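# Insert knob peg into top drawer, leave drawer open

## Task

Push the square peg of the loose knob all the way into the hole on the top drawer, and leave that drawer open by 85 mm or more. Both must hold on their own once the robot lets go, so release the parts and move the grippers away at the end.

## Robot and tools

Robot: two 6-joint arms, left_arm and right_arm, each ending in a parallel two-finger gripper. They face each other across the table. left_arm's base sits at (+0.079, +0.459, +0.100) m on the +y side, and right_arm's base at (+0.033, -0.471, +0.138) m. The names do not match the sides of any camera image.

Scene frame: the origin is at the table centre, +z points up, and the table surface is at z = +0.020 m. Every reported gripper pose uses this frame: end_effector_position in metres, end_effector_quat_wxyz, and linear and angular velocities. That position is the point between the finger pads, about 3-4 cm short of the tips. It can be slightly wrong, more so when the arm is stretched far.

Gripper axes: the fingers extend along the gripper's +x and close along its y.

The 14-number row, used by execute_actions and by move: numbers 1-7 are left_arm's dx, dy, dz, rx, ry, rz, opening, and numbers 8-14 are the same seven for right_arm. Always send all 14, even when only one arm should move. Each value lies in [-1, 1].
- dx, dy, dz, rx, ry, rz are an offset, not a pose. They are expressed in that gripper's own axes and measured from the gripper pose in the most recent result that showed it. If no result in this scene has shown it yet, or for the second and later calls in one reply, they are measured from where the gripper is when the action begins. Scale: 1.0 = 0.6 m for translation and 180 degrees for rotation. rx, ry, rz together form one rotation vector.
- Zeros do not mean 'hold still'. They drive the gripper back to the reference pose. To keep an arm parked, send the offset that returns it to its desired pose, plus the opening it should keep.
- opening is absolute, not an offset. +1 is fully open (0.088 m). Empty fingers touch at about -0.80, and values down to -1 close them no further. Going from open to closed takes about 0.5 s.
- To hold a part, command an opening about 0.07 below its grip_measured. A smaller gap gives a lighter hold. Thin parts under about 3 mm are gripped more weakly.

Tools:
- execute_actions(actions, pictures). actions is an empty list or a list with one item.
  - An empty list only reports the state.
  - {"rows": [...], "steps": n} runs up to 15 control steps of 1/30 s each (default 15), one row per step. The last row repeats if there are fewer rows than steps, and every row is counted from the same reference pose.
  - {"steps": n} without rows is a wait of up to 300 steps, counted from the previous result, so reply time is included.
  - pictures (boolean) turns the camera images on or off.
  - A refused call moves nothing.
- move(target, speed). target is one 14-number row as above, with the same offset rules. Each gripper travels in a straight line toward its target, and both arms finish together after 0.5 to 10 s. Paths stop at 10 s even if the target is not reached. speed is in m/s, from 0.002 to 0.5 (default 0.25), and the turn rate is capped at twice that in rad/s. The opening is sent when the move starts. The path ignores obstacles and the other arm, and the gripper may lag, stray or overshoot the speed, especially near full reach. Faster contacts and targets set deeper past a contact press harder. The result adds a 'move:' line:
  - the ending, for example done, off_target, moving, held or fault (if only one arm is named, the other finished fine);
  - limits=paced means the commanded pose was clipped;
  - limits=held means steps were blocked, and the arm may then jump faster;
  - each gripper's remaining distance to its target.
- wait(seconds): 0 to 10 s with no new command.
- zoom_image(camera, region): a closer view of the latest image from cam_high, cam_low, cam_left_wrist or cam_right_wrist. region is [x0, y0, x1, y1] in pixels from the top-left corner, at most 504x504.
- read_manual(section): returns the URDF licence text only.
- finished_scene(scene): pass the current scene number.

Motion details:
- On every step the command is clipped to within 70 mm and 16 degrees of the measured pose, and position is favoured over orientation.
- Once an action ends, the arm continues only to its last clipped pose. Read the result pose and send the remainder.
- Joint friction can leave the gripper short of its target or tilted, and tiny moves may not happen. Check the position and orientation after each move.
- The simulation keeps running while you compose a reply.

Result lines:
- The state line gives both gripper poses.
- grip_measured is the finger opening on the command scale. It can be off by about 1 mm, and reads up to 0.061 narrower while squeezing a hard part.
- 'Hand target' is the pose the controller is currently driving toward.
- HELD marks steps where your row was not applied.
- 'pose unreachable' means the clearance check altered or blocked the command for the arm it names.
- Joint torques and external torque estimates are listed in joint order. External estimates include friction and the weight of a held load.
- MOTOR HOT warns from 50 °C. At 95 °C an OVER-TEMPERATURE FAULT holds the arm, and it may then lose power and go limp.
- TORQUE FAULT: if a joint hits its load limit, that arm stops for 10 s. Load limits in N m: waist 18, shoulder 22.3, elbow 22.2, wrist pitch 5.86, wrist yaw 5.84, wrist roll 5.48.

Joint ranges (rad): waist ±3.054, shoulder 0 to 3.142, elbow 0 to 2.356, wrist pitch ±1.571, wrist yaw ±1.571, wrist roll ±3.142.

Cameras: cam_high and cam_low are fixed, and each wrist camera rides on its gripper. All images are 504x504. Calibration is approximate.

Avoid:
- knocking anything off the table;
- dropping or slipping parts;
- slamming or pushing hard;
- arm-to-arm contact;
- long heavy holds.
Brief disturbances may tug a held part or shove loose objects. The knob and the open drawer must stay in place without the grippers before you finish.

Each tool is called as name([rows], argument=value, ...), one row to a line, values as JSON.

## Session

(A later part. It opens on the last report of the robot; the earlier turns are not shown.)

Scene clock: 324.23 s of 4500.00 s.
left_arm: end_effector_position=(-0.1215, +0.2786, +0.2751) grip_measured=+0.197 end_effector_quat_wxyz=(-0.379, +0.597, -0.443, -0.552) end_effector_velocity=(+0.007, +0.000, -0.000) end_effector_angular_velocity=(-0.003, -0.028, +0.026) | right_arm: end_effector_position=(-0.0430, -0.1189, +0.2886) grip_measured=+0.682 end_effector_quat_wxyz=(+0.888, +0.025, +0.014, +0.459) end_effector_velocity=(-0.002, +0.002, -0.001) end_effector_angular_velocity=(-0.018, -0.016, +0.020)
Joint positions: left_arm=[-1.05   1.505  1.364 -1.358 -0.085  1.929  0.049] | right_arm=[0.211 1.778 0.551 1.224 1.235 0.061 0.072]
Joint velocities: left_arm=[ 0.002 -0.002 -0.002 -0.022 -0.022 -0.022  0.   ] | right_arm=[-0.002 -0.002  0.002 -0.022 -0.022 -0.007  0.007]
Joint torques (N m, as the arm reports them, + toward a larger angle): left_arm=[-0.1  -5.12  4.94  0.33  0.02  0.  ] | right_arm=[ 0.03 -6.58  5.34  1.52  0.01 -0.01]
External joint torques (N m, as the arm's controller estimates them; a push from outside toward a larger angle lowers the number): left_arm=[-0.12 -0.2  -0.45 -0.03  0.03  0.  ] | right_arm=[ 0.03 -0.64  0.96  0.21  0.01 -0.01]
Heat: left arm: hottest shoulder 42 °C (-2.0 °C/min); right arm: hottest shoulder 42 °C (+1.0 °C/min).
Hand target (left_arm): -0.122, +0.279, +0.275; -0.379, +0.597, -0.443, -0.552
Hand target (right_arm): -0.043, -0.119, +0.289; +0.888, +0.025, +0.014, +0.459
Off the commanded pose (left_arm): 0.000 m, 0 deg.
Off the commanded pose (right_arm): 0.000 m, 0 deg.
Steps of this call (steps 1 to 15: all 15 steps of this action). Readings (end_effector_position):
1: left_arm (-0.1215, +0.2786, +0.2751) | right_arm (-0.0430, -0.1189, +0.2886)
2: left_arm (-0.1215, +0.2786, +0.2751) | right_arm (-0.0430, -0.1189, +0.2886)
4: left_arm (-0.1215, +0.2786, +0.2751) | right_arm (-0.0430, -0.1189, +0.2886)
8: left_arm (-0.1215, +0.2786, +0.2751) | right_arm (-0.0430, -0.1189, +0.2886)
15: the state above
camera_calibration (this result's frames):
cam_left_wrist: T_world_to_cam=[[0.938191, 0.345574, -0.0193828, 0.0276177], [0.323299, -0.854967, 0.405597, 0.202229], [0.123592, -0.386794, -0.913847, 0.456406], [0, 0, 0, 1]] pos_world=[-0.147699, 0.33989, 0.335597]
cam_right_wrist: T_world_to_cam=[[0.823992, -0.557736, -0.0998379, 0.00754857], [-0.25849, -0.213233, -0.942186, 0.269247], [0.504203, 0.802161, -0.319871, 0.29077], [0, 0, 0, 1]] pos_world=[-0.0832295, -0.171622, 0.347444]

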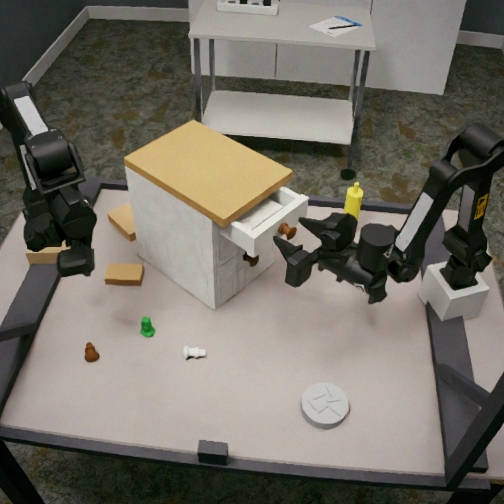

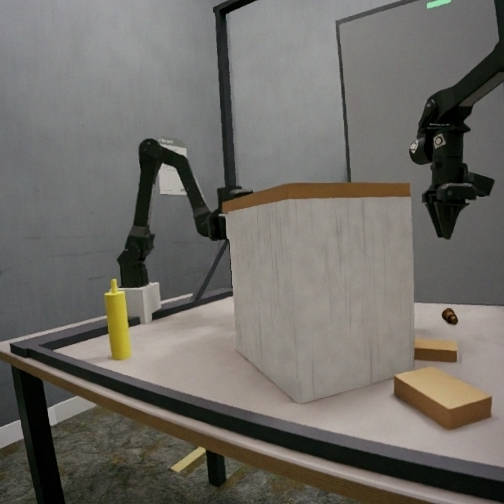

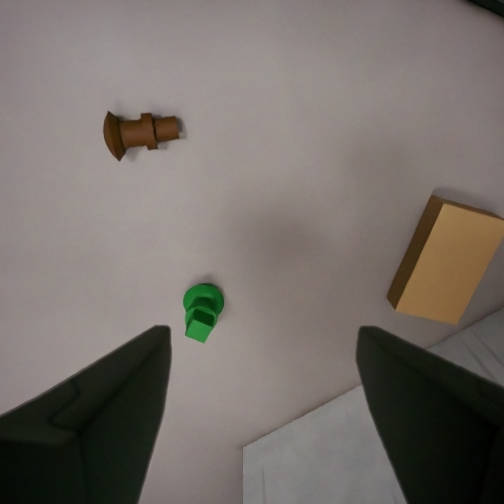

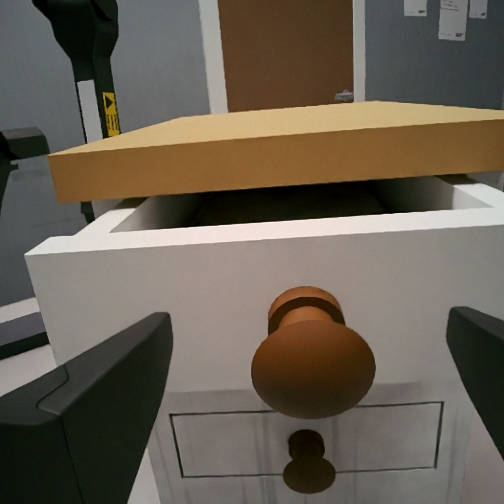

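move(target=[0,0,0,0,0,0,0.2,-0.07,0,0,0,0,0,0.7], speed=0.15)

move(target=[0,0,0,0,0,0,0.2,0.04,0,0.19,-0.385,0.385,0.385,0.7], speed=0.3)

Scene clock: 334.63 s of 4500.00 s.
left_arm: end_effector_position=(-0.1215, +0.2786, +0.2751) grip_measured=+0.197 end_effector_quat_wxyz=(-0.379, +0.597, -0.443, -0.552) end_effector_velocity=(+0.004, -0.002, +0.000) end_effector_angular_velocity=(-0.012, -0.019, +0.011) | right_arm: end_effector_position=(-0.0685, -0.1500, +0.2889) grip_measured=+0.698 end_effector_quat_wxyz=(+0.887, +0.026, +0.014, +0.460) end_effector_velocity=(-0.002, -0.001, -0.002) end_effector_angular_velocity=(-0.020, -0.021, +0.015)
Joint positions: left_arm=[-1.05   1.505  1.364 -1.358 -0.085  1.929  0.049] | right_arm=[0.353 1.754 0.518 1.235 1.375 0.061 0.073]
Joint velocities: left_arm=[ 0.002 -0.002 -0.002 -0.007 -0.022 -0.007 -0.   ] | right_arm=[ 0.007 -0.007 -0.007 -0.022 -0.007 -0.007 -0.   ]
Joint torques (N m, as the arm reports them, + toward a larger angle): left_arm=[ 0.   -5.07  5.04  0.3  -0.01  0.  ] | right_arm=[ 0.23 -7.34  3.89  1.54  0.19 -0.03]
External joint torques (N m, as the arm's controller estimates them; a push from outside toward a larger angle lowers the number): left_arm=[-0.03 -0.12 -0.37 -0.07  0.    0.01] | right_arm=[ 0.22 -1.73 -0.33  0.33  0.19 -0.04]
Heat: left arm: hottest shoulder 42 °C (-1.0 °C/min); right arm: hottest shoulder 41 °C (+0.0 °C/min).
Hand target (left_arm): -0.122, +0.279, +0.275; -0.379, +0.597, -0.443, -0.552
Hand target (right_arm): -0.067, -0.153, +0.289; +0.888, +0.025, +0.013, +0.459
Off the commanded pose (left_arm): 0.000 m, 0 deg.
Off the commanded pose (right_arm): 0.003 m, 0 deg.
After step 90, 6.53 s passed at rest.
move: done
camera_calibration (this result's frames):
cam_left_wrist: T_world_to_cam=[[0.938191, 0.345574, -0.0193828, 0.0276177], [0.323299, -0.854967, 0.405597, 0.202229], [0.123592, -0.386794, -0.913847, 0.456406], [0, 0, 0, 1]] pos_world=[-0.147699, 0.33989, 0.335597]
cam_right_wrist: T_world_to_cam=[[0.825149, -0.555647, -0.101911, 0.0122772], [-0.259099, -0.21194, -0.94231, 0.256507], [0.501993, 0.803951, -0.31885, 0.328512], [0, 0, 0, 1]] pos_world=[-0.10858, -0.202921, 0.347707]

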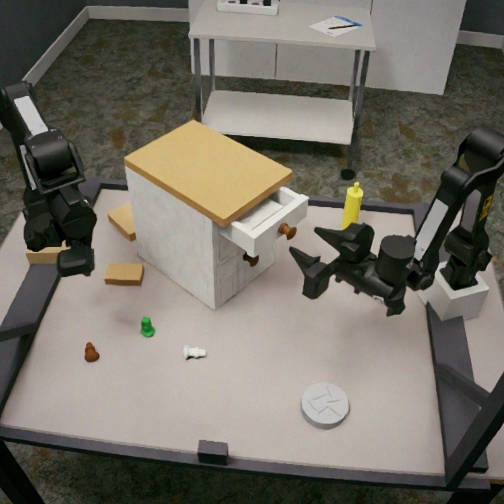

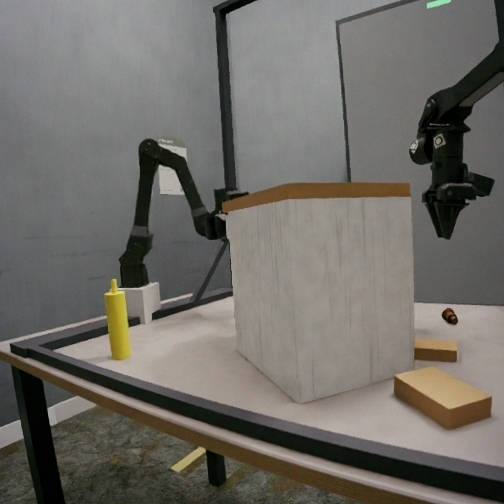

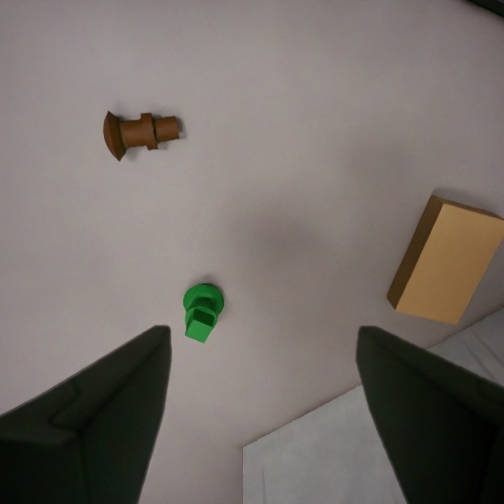

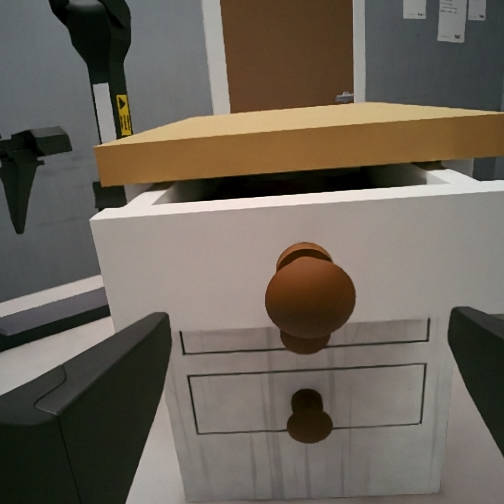

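Scene clock: 338.60 s of 4500.00 s.
left_arm: end_effector_position=(-0.1215, +0.2786, +0.2751) grip_measured=+0.197 end_effector_quat_wxyz=(-0.379, +0.597, -0.443, -0.552) end_effector_velocity=(+0.002, +0.003, -0.001) end_effector_angular_velocity=(+0.002, -0.013, +0.000) | right_arm: end_effector_position=(-0.0492, -0.1346, +0.4012) grip_measured=+0.698 end_effector_quat_wxyz=(+0.277, -0.614, +0.150, +0.723) end_effector_velocity=(-0.002, -0.002, +0.003) end_effector_angular_velocity=(-0.000, +0.017, +0.024)
Joint positions: left_arm=[-1.05   1.505  1.364 -1.358 -0.085  1.929  0.049] | right_arm=[-0.185  1.761  1.985 -1.56  -0.041 -0.726  0.073]
Joint velocities: left_arm=[-0.007 -0.002 -0.007 -0.007 -0.007 -0.007 -0.   ] | right_arm=[-0.002 -0.002  0.007 -0.007 -0.022 -0.022  0.   ]
Joint torques (N m, as the arm reports them, + toward a larger angle): left_arm=[ 0.01 -5.19  5.    0.3   0.01  0.04] | right_arm=[-0.23 -6.37  8.29  0.65 -0.25 -0.21]
External joint torques (N m, as the arm's controller estimates them; a push from outside toward a larger angle lowers the number): left_arm=[ 0.03 -0.28 -0.37 -0.06  0.01  0.04] | right_arm=[-0.2   0.65  2.73 -0.08 -0.18 -0.22]
Heat: left arm: hottest shoulder 42 °C (-1.0 °C/min); right arm: hottest shoulder 41 °C (-1.0 °C/min).
Hand target (left_arm): -0.122, +0.279, +0.275; -0.379, +0.597, -0.443, -0.552
Hand target (right_arm): -0.049, -0.132, +0.401; -0.275, +0.613, -0.149, -0.725
Off the commanded pose (left_arm): 0.000 m, 0 deg.
Off the commanded pose (right_arm): 0.002 m, 11 deg.
joint sent to its limit (right arm) — the command would take joint 4 (wrist pitch) past its lower limit, so that joint was sent only as far as its limit.
move: off_target (right_arm)
camera_calibration (this result's frames):
cam_left_wrist: T_world_to_cam=[[0.938191, 0.345574, -0.0193828, 0.0276177], [0.323299, -0.854967, 0.405597, 0.202229], [0.123592, -0.386794, -0.913847, 0.456406], [0, 0, 0, 1]] pos_world=[-0.147699, 0.33989, 0.335597]
cam_right_wrist: T_world_to_cam=[[0.616469, 0.781677, 0.0945876, 0.107258], [0.772458, -0.623683, 0.119699, -0.0601129], [0.152559, -0.000726039, -0.988294, 0.485311], [0, 0, 0, 1]] pos_world=[-0.0937251, -0.12098, 0.47668]

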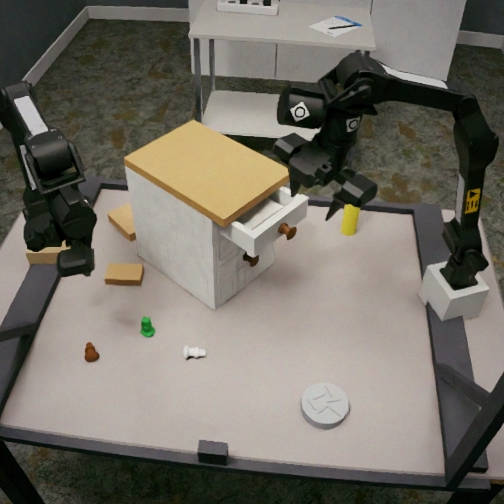

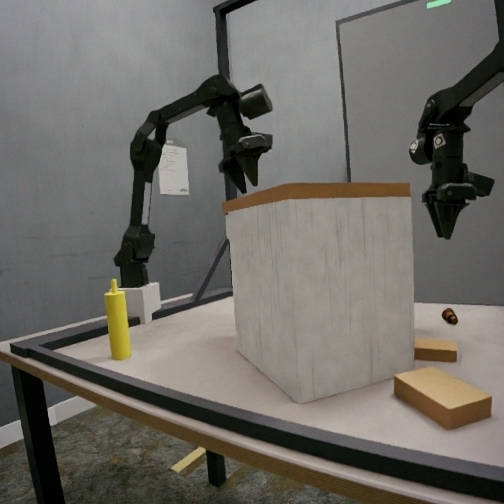

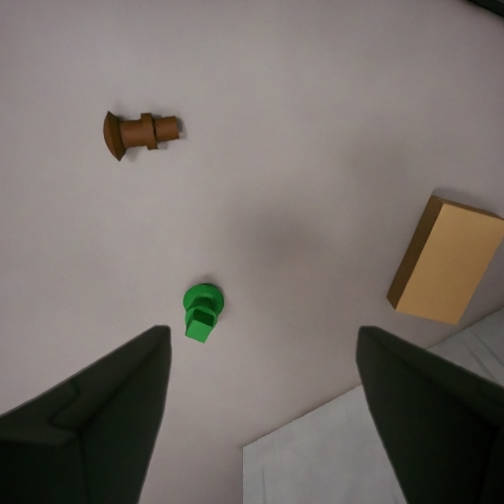

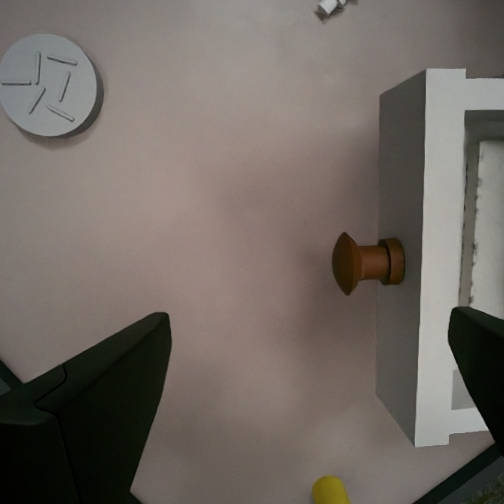

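zoom_image(camera="cam_right_wrist", region=[320,210,440,310])

Region (320, 210, 440, 310) of cam_right_wrist's 504x504 image, scaled by 4.200, with more detail than that image has.

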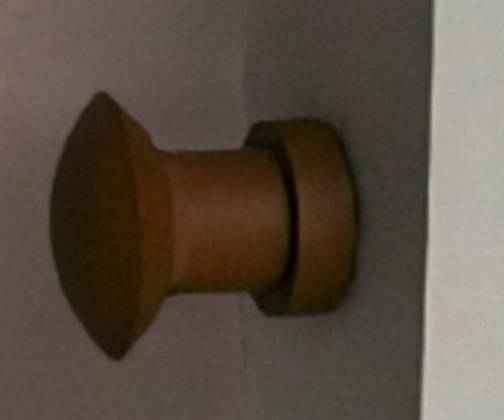

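move(target=[0,0,0,0,0,0,0.2,0.055,-0.09,-0.002,0,0,0.04,0.7], speed=0.15)

Scene clock: 348.53 s of 4500.00 s.
left_arm: end_effector_position=(-0.1215, +0.2786, +0.2751) grip_measured=+0.197 end_effector_quat_wxyz=(-0.379, +0.597, -0.443, -0.552) end_effector_velocity=(+0.003, -0.001, +0.000) end_effector_angular_velocity=(-0.012, -0.019, +0.006) | right_arm: end_effector_position=(-0.0196, -0.0883, +0.3762) grip_measured=+0.698 end_effector_quat_wxyz=(+0.250, -0.596, +0.172, +0.744) end_effector_velocity=(+0.002, -0.001, -0.004) end_effector_angular_velocity=(-0.015, -0.010, +0.003)
Joint positions: left_arm=[-1.05   1.505  1.364 -1.358 -0.085  1.929  0.049] | right_arm=[-0.33   1.939  2.113 -1.562 -0.152 -0.869  0.073]
Joint velocities: left_arm=[-0.002 -0.002 -0.002 -0.007 -0.022 -0.007 -0.   ] | right_arm=[-0.002  0.007 -0.002 -0.007  0.007 -0.007  0.   ]
Joint torques (N m, as the arm reports them, + toward a larger angle): left_arm=[ 0.06 -5.13  5.11  0.28 -0.04  0.02] | right_arm=[-0.28 -7.61  8.16  0.67 -0.28 -0.18]
External joint torques (N m, as the arm's controller estimates them; a push from outside toward a larger angle lowers the number): left_arm=[ 0.05 -0.18 -0.31 -0.09 -0.04  0.03] | right_arm=[-0.31  0.69  2.6   0.03 -0.12 -0.19]
Heat: left arm: hottest shoulder 42 °C (-1.0 °C/min); right arm: hottest shoulder 41 °C (+0.0 °C/min).
Hand target (left_arm): -0.122, +0.279, +0.275; -0.379, +0.597, -0.443, -0.552
Hand target (right_arm): -0.019, -0.085, +0.375; +0.249, -0.594, +0.172, +0.745
Off the commanded pose (left_arm): 0.000 m, 0 deg.
Off the commanded pose (right_arm): 0.004 m, 3 deg.
joint sent to its limit (right arm) — the command would take joint 4 (wrist pitch) past its lower limit, so that joint was sent only as far as its limit.
After step 90, 5.97 s passed at rest.
move: off_target (right_arm)
camera_calibration (this result's frames):
cam_left_wrist: T_world_to_cam=[[0.938191, 0.345574, -0.0193828, 0.0276177], [0.323299, -0.854967, 0.405597, 0.202229], [0.123592, -0.386794, -0.913847, 0.456406], [0, 0, 0, 1]] pos_world=[-0.147699, 0.33989, 0.335597]
cam_right_wrist: T_world_to_cam=[[0.606263, 0.795178, 0.0117538, 0.0873449], [0.791114, -0.604541, 0.0931044, -0.0391397], [0.0811402, -0.0471471, -0.995587, 0.453319], [0, 0, 0, 1]] pos_world=[-0.0587723, -0.0717436, 0.453936]

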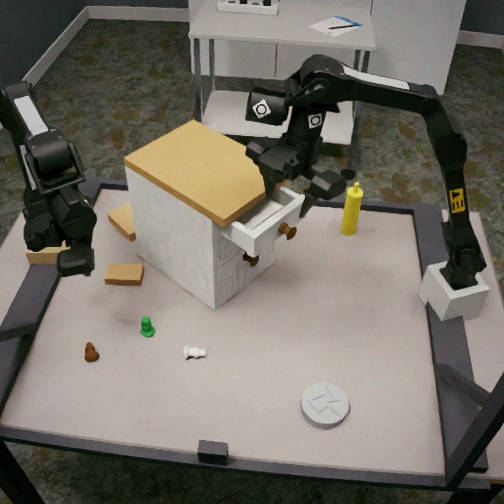

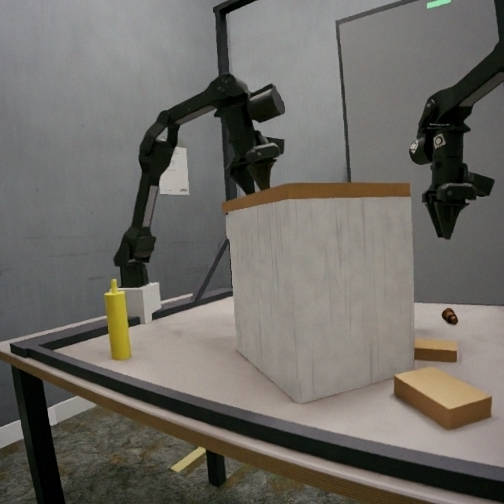

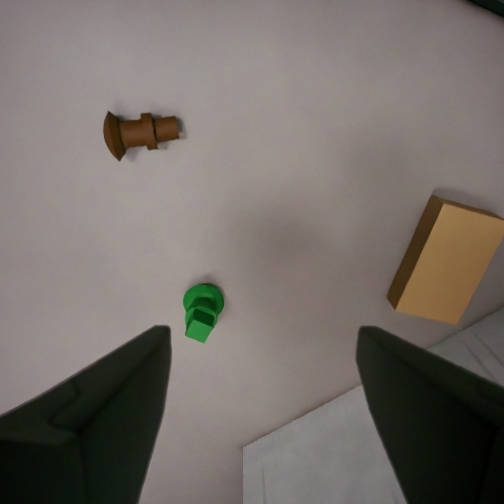

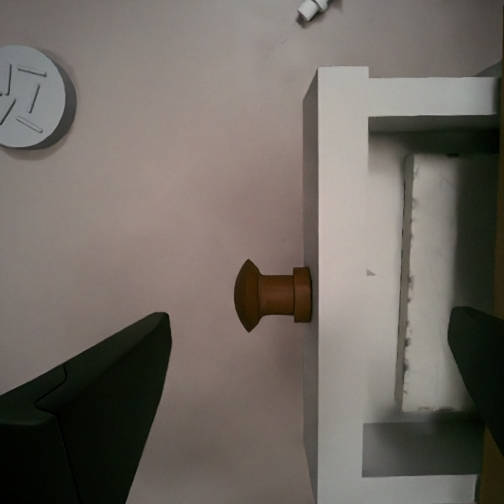

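zoom_image(camera="cam_right_wrist", region=[225,245,335,345])

Region (225, 245, 335, 345) of cam_right_wrist's 504x504 image, scaled by 4.582, with more detail than that image has; it fills the top 458 rows of this view, and the rest is white.

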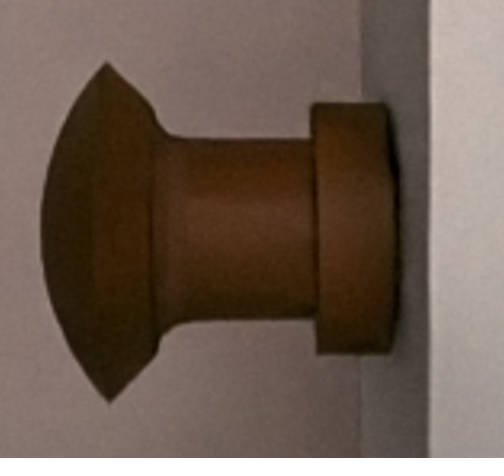

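move(target=[0,0,0,0,0,0,0.2,0.105,0.005,-0.025,0,0,0,0.7], speed=0.06)

Scene clock: 369.30 s of 4500.00 s.
left_arm: end_effector_position=(-0.1215, +0.2786, +0.2751) grip_measured=+0.197 end_effector_quat_wxyz=(-0.379, +0.597, -0.443, -0.552) end_effector_velocity=(+0.000, -0.002, +0.000) end_effector_angular_velocity=(-0.010, +0.000, -0.004) | right_arm: end_effector_position=(-0.0197, -0.0861, +0.3119) grip_measured=+0.698 end_effector_quat_wxyz=(+0.250, -0.595, +0.171, +0.744) end_effector_velocity=(+0.002, +0.001, +0.005) end_effector_angular_velocity=(+0.033, -0.006, +0.003)
Joint positions: left_arm=[-1.05   1.505  1.364 -1.358 -0.085  1.929  0.049] | right_arm=[-0.33   1.869  1.752 -1.27  -0.153 -0.87   0.073]
Joint velocities: left_arm=[ 0.002 -0.002 -0.002  0.007 -0.007  0.007  0.   ] | right_arm=[-0.002 -0.022 -0.012  0.022  0.007 -0.007 -0.   ]
Joint torques (N m, as the arm reports them, + toward a larger angle): left_arm=[ 0.02 -5.12  5.02  0.27  0.01  0.  ] | right_arm=[  0.07 -10.56   5.45   0.77  -0.14   0.02]
External joint torques (N m, as the arm's controller estimates them; a push from outside toward a larger angle lowers the number): left_arm=[ 0.01 -0.17 -0.4  -0.1   0.01  0.01] | right_arm=[ 0.07 -2.31 -0.57  0.13  0.02  0.01]
Heat: left arm: hottest shoulder 42 °C (+0.0 °C/min); right arm: hottest shoulder 42 °C (+1.0 °C/min).
Hand target (left_arm): -0.122, +0.279, +0.275; -0.379, +0.597, -0.443, -0.552
Hand target (right_arm): -0.020, -0.089, +0.311; +0.250, -0.596, +0.172, +0.744
Off the commanded pose (left_arm): 0.000 m, 0 deg.
Off the commanded pose (right_arm): 0.003 m, 0 deg.
After step 90, 16.37 s passed at rest.
move: done
camera_calibration (this result's frames):
cam_left_wrist: T_world_to_cam=[[0.938191, 0.345574, -0.0193828, 0.0276177], [0.323299, -0.854967, 0.405597, 0.202229], [0.123592, -0.386794, -0.913847, 0.456406], [0, 0, 0, 1]] pos_world=[-0.147699, 0.33989, 0.335597]
cam_right_wrist: T_world_to_cam=[[0.606221, 0.795189, 0.0130154, 0.0859892], [0.791192, -0.604673, 0.0915719, -0.0312801], [0.0806871, -0.0452151, -0.995713, 0.389651], [0, 0, 0, 1]] pos_world=[-0.0588197, -0.0696738, 0.389726]

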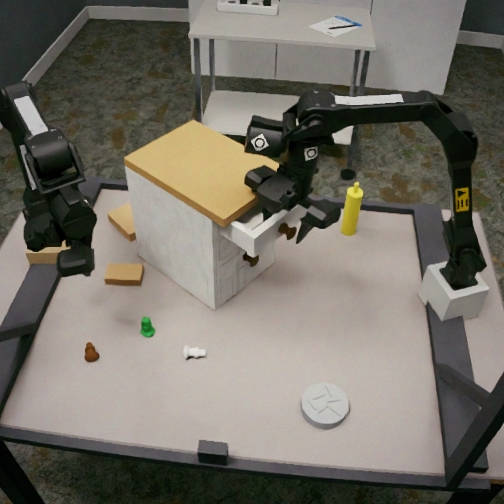

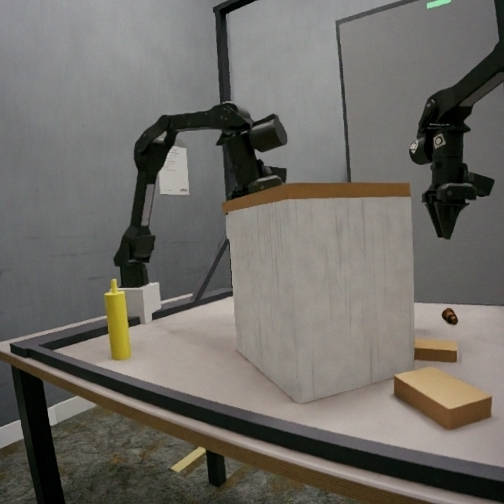

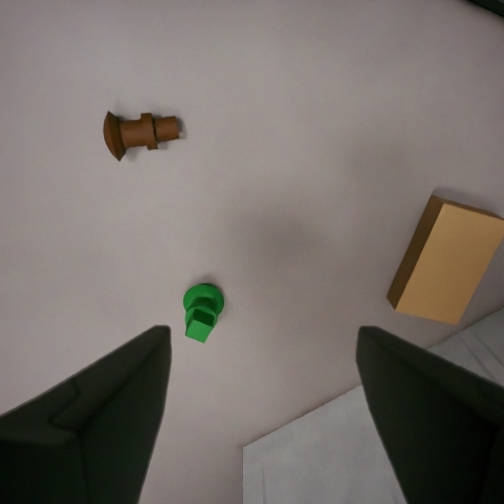

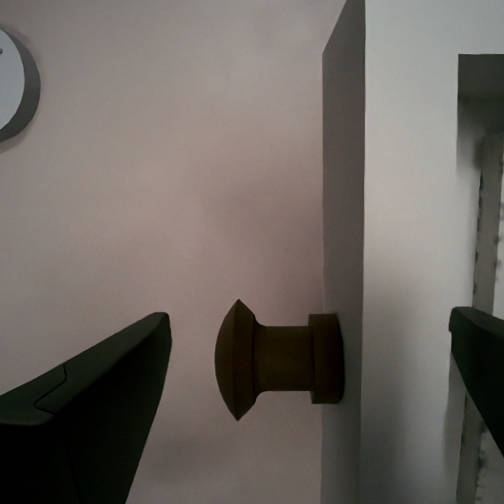

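move(target=[0,0,0,0,0,0,0.2,0.004,0,-0.014,0,0,0,0.7], speed=0.03)

move(target=[0,0,0,0,0,0,0.2,0,0,0,0,0,0,0.12], speed=0.03)

Scene clock: 378.60 s of 4500.00 s.
left_arm: end_effector_position=(-0.1215, +0.2786, +0.2751) grip_measured=+0.197 end_effector_quat_wxyz=(-0.379, +0.597, -0.443, -0.552) end_effector_velocity=(+0.002, +0.001, +0.001) end_effector_angular_velocity=(-0.004, -0.006, +0.005) | right_arm: end_effector_position=(-0.0160, -0.0872, +0.3103) grip_measured=+0.698 end_effector_quat_wxyz=(+0.252, -0.595, +0.166, +0.745) end_effector_velocity=(-0.000, -0.001, +0.002) end_effector_angular_velocity=(+0.007, +0.021, +0.004)
Joint positions: left_arm=[-1.05   1.505  1.364 -1.358 -0.085  1.929  0.049] | right_arm=[-0.34   1.855  1.727 -1.251 -0.153 -0.883  0.073]
Joint velocities: left_arm=[-0.002 -0.007 -0.002 -0.007 -0.007 -0.007 -0.   ] | right_arm=[-0.007 -0.012 -0.012  0.007 -0.022 -0.007 -0.   ]
Joint torques (N m, as the arm reports them, + toward a larger angle): left_arm=[-0.1  -5.32  4.9   0.3   0.04  0.01] | right_arm=[-0.55 -9.88  5.18  0.77 -0.25 -0.12]
External joint torques (N m, as the arm's controller estimates them; a push from outside toward a larger angle lowers the number): left_arm=[-0.1  -0.33 -0.53 -0.07  0.04  0.01] | right_arm=[-0.51 -1.66 -0.89  0.11 -0.09 -0.13]
Heat: left arm: hottest shoulder 41 °C (-1.0 °C/min); right arm: hottest shoulder 43 °C (+1.0 °C/min).
Hand target (left_arm): -0.122, +0.279, +0.275; -0.379, +0.597, -0.443, -0.552
Hand target (right_arm): -0.013, -0.090, +0.308; +0.250, -0.595, +0.171, +0.744
Off the commanded pose (left_arm): 0.000 m, 0 deg.
Off the commanded pose (right_arm): 0.005 m, 1 deg.
After step 90, 5.60 s passed at rest.
move: done
camera_calibration (this result's frames):
cam_left_wrist: T_world_to_cam=[[0.938191, 0.345574, -0.0193828, 0.0276177], [0.323299, -0.854967, 0.405597, 0.202229], [0.123592, -0.386794, -0.913847, 0.456406], [0, 0, 0, 1]] pos_world=[-0.147699, 0.33989, 0.335597]
cam_right_wrist: T_world_to_cam=[[0.603455, 0.797107, 0.0215157, 0.0821774], [0.793114, -0.602788, 0.0872765, -0.0331477], [0.082538, -0.035603, -0.995952, 0.388629], [0, 0, 0, 1]] pos_world=[-0.0553771, -0.0716489, 0.388181]

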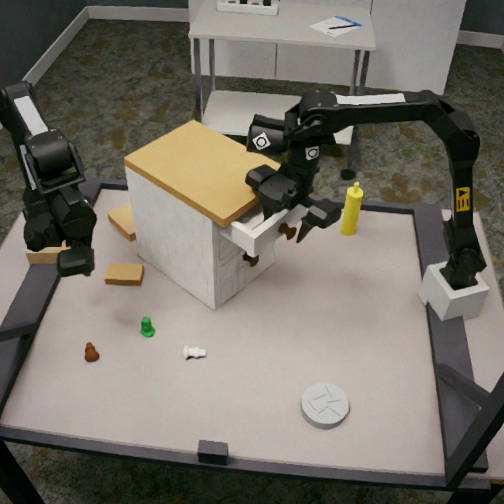

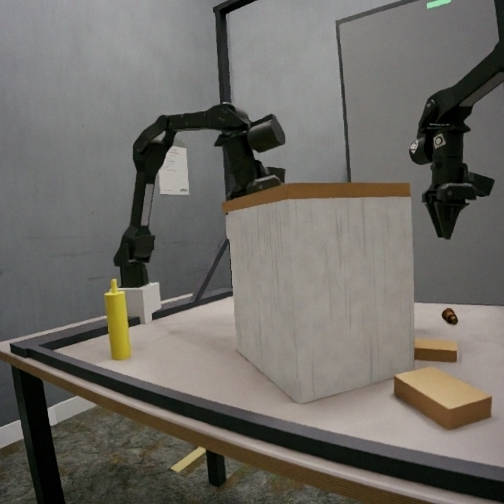

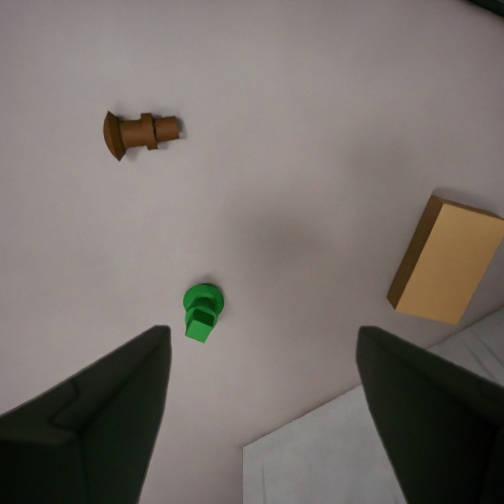

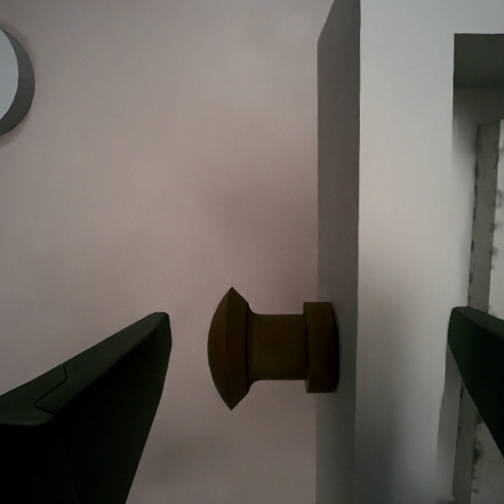

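Scene clock: 379.10 s of 4500.00 s.
left_arm: end_effector_position=(-0.1215, +0.2786, +0.2751) grip_measured=+0.197 end_effector_quat_wxyz=(-0.379, +0.597, -0.443, -0.552) end_effector_velocity=(+0.001, +0.003, -0.000) end_effector_angular_velocity=(+0.010, -0.000, +0.004) | right_arm: end_effector_position=(-0.0152, -0.0870, +0.3103) grip_measured=+0.221 end_effector_quat_wxyz=(+0.253, -0.596, +0.166, +0.744) end_effector_velocity=(-0.000, -0.002, +0.003) end_effector_angular_velocity=(+0.003, +0.006, +0.006)
Joint positions: left_arm=[-1.05   1.505  1.364 -1.358 -0.085  1.929  0.049] | right_arm=[-0.341  1.855  1.727 -1.25  -0.151 -0.883  0.05 ]
Joint velocities: left_arm=[-0.002 -0.002 -0.002 -0.007  0.007 -0.007 -0.   ] | right_arm=[-0.002 -0.007  0.002 -0.007 -0.007 -0.007  0.   ]
Joint torques (N m, as the arm reports them, + toward a larger angle): left_arm=[-0.04 -5.02  5.12  0.28 -0.04 -0.01] | right_arm=[ 0.13 -9.13  7.19  0.7  -0.2  -0.01]
External joint torques (N m, as the arm's controller estimates them; a push from outside toward a larger angle lowers the number): left_arm=[-0.02 -0.03 -0.33 -0.1  -0.04  0.  ] | right_arm=[ 0.07 -0.83  1.1   0.05 -0.03 -0.02]
Heat: left arm: hottest shoulder 41 °C (-1.0 °C/min); right arm: hottest shoulder 43 °C (+1.0 °C/min).
Hand target (left_arm): -0.122, +0.279, +0.275; -0.379, +0.597, -0.443, -0.552
Hand target (right_arm): -0.016, -0.087, +0.310; +0.252, -0.595, +0.166, +0.745
Off the commanded pose (left_arm): 0.000 m, 0 deg.
Off the commanded pose (right_arm): 0.001 m, 0 deg.
move: done
camera_calibration (this result's frames):
cam_left_wrist: T_world_to_cam=[[0.938191, 0.345574, -0.0193828, 0.0276177], [0.323299, -0.854967, 0.405597, 0.202229], [0.123592, -0.386794, -0.913847, 0.456406], [0, 0, 0, 1]] pos_world=[-0.147699, 0.33989, 0.335597]
cam_right_wrist: T_world_to_cam=[[0.604573, 0.796221, 0.0228773, 0.0810677], [0.792106, -0.603982, 0.088166, -0.0340737], [0.0840171, -0.0351815, -0.995843, 0.388576], [0, 0, 0, 1]] pos_world=[-0.0546684, -0.071457, 0.38811]

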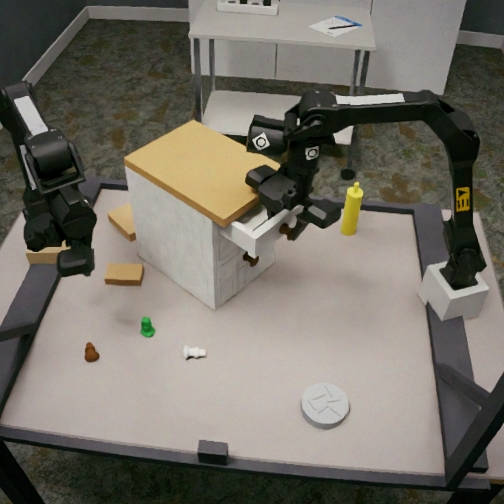

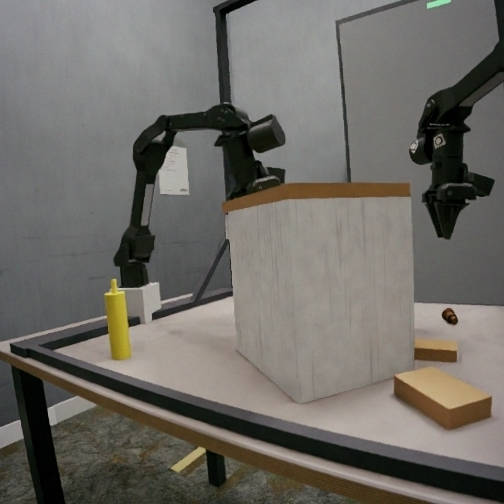

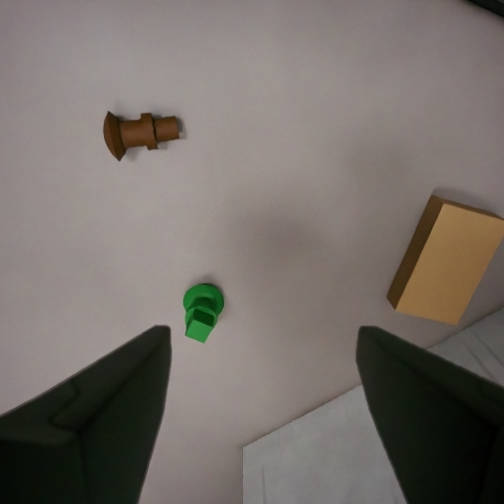

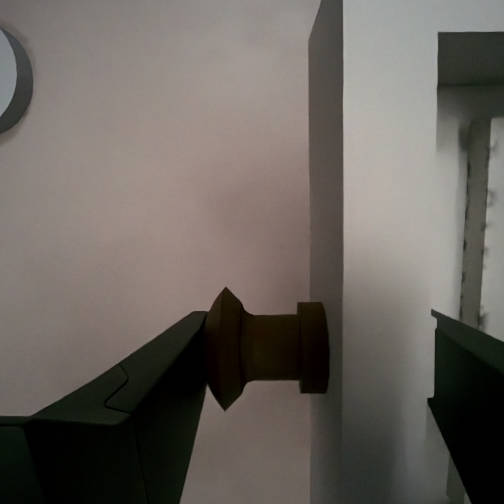

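move(target=[0,0,0,0,0,0,0.2,0,0.015,0,0,0,0,0.12], speed=0.02)

execute_actions([
  {"rows":[[0,0,0,0,0,0,0.2,0,0,0,0,0,0,0.7]],"steps":15},
])

Scene clock: 382.60 s of 4500.00 s.
left_arm: end_effector_position=(-0.1215, +0.2786, +0.2751) grip_measured=+0.197 end_effector_quat_wxyz=(-0.379, +0.597, -0.443, -0.552) end_effector_velocity=(-0.000, -0.001, +0.000) end_effector_angular_velocity=(-0.010, +0.002, +0.005) | right_arm: end_effector_position=(-0.0155, -0.0876, +0.3099) grip_measured=+0.221 end_effector_quat_wxyz=(+0.259, -0.593, +0.165, +0.744) end_effector_velocity=(-0.002, -0.001, +0.001) end_effector_angular_velocity=(+0.008, +0.006, +0.011)
Joint positions: left_arm=[-1.05   1.505  1.364 -1.358 -0.085  1.929  0.049] | right_arm=[-0.34   1.843  1.707 -1.232 -0.15  -0.874  0.05 ]
Joint velocities: left_arm=[-0.002 -0.002 -0.002  0.007 -0.007 -0.007  0.   ] | right_arm=[ 0.002 -0.007 -0.007  0.007 -0.007 -0.007 -0.   ]
Joint torques (N m, as the arm reports them, + toward a larger angle): left_arm=[-0.01 -5.34  4.91  0.3  -0.02  0.  ] | right_arm=[  1.18 -11.2    4.96   0.21  -0.11   0.28]
External joint torques (N m, as the arm's controller estimates them; a push from outside toward a larger angle lowers the number): left_arm=[-0.01 -0.4  -0.51 -0.08 -0.02  0.01] | right_arm=[ 1.13 -3.06 -1.13 -0.46  0.05  0.27]
Heat: left arm: hottest shoulder 41 °C (-1.0 °C/min); right arm: hottest shoulder 43 °C (+1.0 °C/min).
Hand target (left_arm): -0.122, +0.279, +0.275; -0.379, +0.597, -0.443, -0.552
Hand target (right_arm): -0.020, -0.094, +0.310; +0.253, -0.595, +0.166, +0.744
Off the commanded pose (left_arm): 0.000 m, 0 deg.
Off the commanded pose (right_arm): 0.008 m, 1 deg.
move: done
camera_calibration (this result's frames):
cam_left_wrist: T_world_to_cam=[[0.938191, 0.345574, -0.0193828, 0.0276177], [0.323299, -0.854967, 0.405597, 0.202229], [0.123592, -0.386794, -0.913847, 0.456406], [0, 0, 0, 1]] pos_world=[-0.147699, 0.33989, 0.335597]
cam_right_wrist: T_world_to_cam=[[0.610629, 0.791334, 0.0303851, 0.0789835], [0.787608, -0.610856, 0.0808009, -0.0325704], [0.0825014, -0.0254079, -0.996267, 0.389211], [0, 0, 0, 1]] pos_world=[-0.0546873, -0.0725091, 0.38799]

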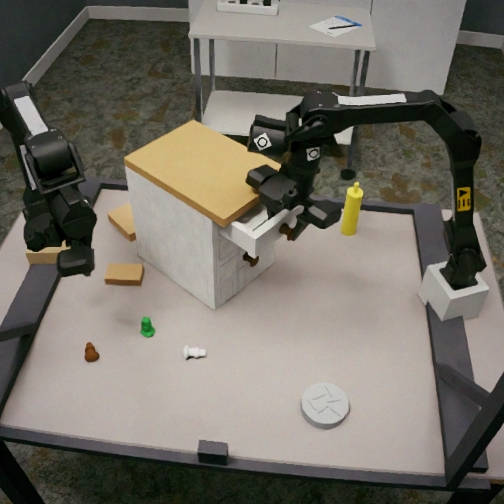

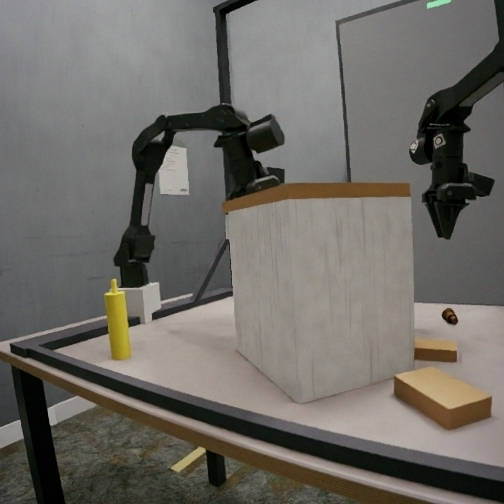

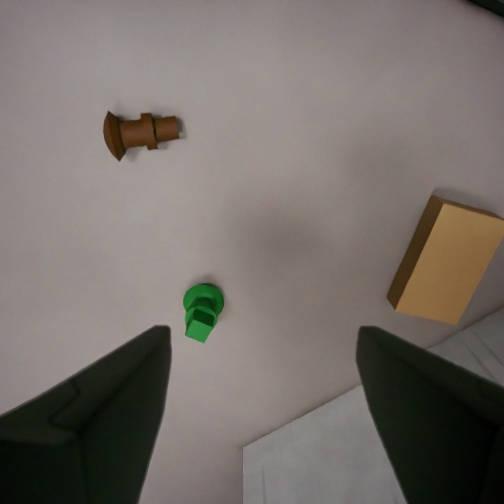

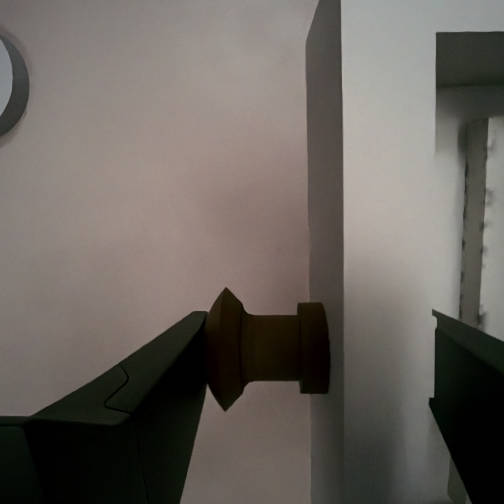

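Scene clock: 383.10 s of 4500.00 s.
left_arm: end_effector_position=(-0.1215, +0.2786, +0.2751) grip_measured=+0.197 end_effector_quat_wxyz=(-0.379, +0.597, -0.443, -0.552) end_effector_velocity=(+0.002, +0.001, +0.001) end_effector_angular_velocity=(-0.004, -0.006, +0.005) | right_arm: end_effector_position=(-0.0160, -0.0879, +0.3099) grip_measured=+0.690 end_effector_quat_wxyz=(+0.258, -0.593, +0.165, +0.745) end_effector_velocity=(+0.002, +0.001, +0.000) end_effector_angular_velocity=(+0.009, -0.008, +0.003)
Joint positions: left_arm=[-1.05   1.505  1.364 -1.358 -0.085  1.929  0.049] | right_arm=[-0.338  1.843  1.707 -1.233 -0.15  -0.874  0.073]
Joint velocities: left_arm=[-0.002 -0.007 -0.002 -0.007 -0.007 -0.007  0.   ] | right_arm=[-0.002 -0.002 -0.002  0.007  0.007 -0.007  0.003]
Joint torques (N m, as the arm reports them, + toward a larger angle): left_arm=[ 0.02 -5.16  4.89  0.29  0.   -0.01] | right_arm=[-0.07 -9.05  7.25  0.82 -0.13 -0.02]
External joint torques (N m, as the arm's controller estimates them; a push from outside toward a larger angle lowers the number): left_arm=[ 0.01 -0.19 -0.52 -0.08  0.    0.  ] | right_arm=[-0.04 -0.92  1.18  0.15  0.02 -0.02]
Heat: left arm: hottest shoulder 41 °C (-1.0 °C/min); right arm: hottest shoulder 43 °C (+1.0 °C/min).
Hand target (left_arm): -0.122, +0.279, +0.275; -0.379, +0.597, -0.443, -0.552
Hand target (right_arm): -0.015, -0.088, +0.310; +0.259, -0.593, +0.165, +0.744
Off the commanded pose (left_arm): 0.000 m, 0 deg.
Off the commanded pose (right_arm): 0.001 m, 0 deg.
Steps of this call (steps 1 to 15: all 15 steps of this action). Readings (end_effector_position):
1: left_arm (-0.1215, +0.2786, +0.2751) | right_arm (-0.0155, -0.0876, +0.3099)
2: left_arm (-0.1215, +0.2786, +0.2751) | right_arm (-0.0157, -0.0882, +0.3098)
4: left_arm (-0.1215, +0.2786, +0.2751) | right_arm (-0.0160, -0.0884, +0.3098)
8: left_arm (-0.1215, +0.2786, +0.2751) | right_arm (-0.0160, -0.0881, +0.3098)
15: the state above
camera_calibration (this result's frames):
cam_left_wrist: T_world_to_cam=[[0.938191, 0.345574, -0.0193828, 0.0276177], [0.323299, -0.854967, 0.405597, 0.202229], [0.123592, -0.386794, -0.913847, 0.456406], [0, 0, 0, 1]] pos_world=[-0.147699, 0.33989, 0.335597]
cam_right_wrist: T_world_to_cam=[[0.609419, 0.792299, 0.029529, 0.079913], [0.788532, -0.609561, 0.0815595, -0.0324191], [0.0826192, -0.0264194, -0.996231, 0.389101], [0, 0, 0, 1]] pos_world=[-0.0552842, -0.0727966, 0.387919]

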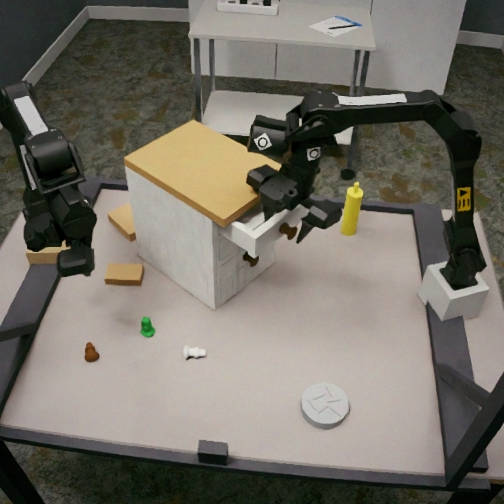

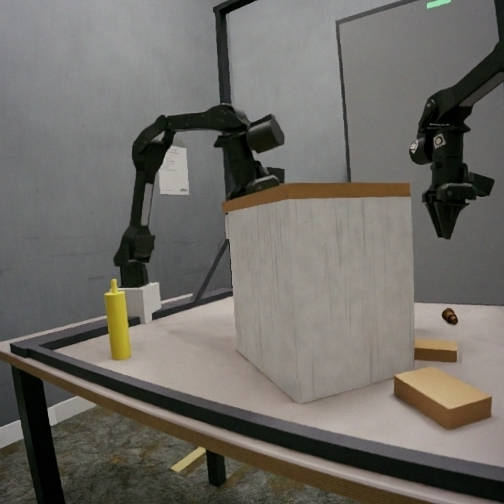

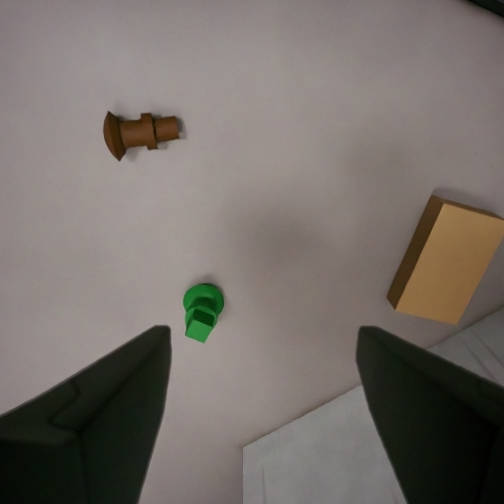

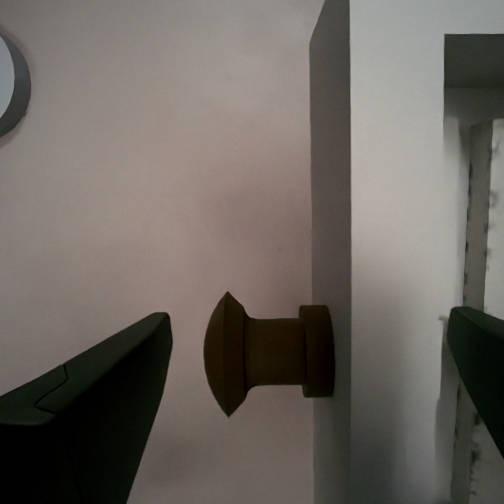

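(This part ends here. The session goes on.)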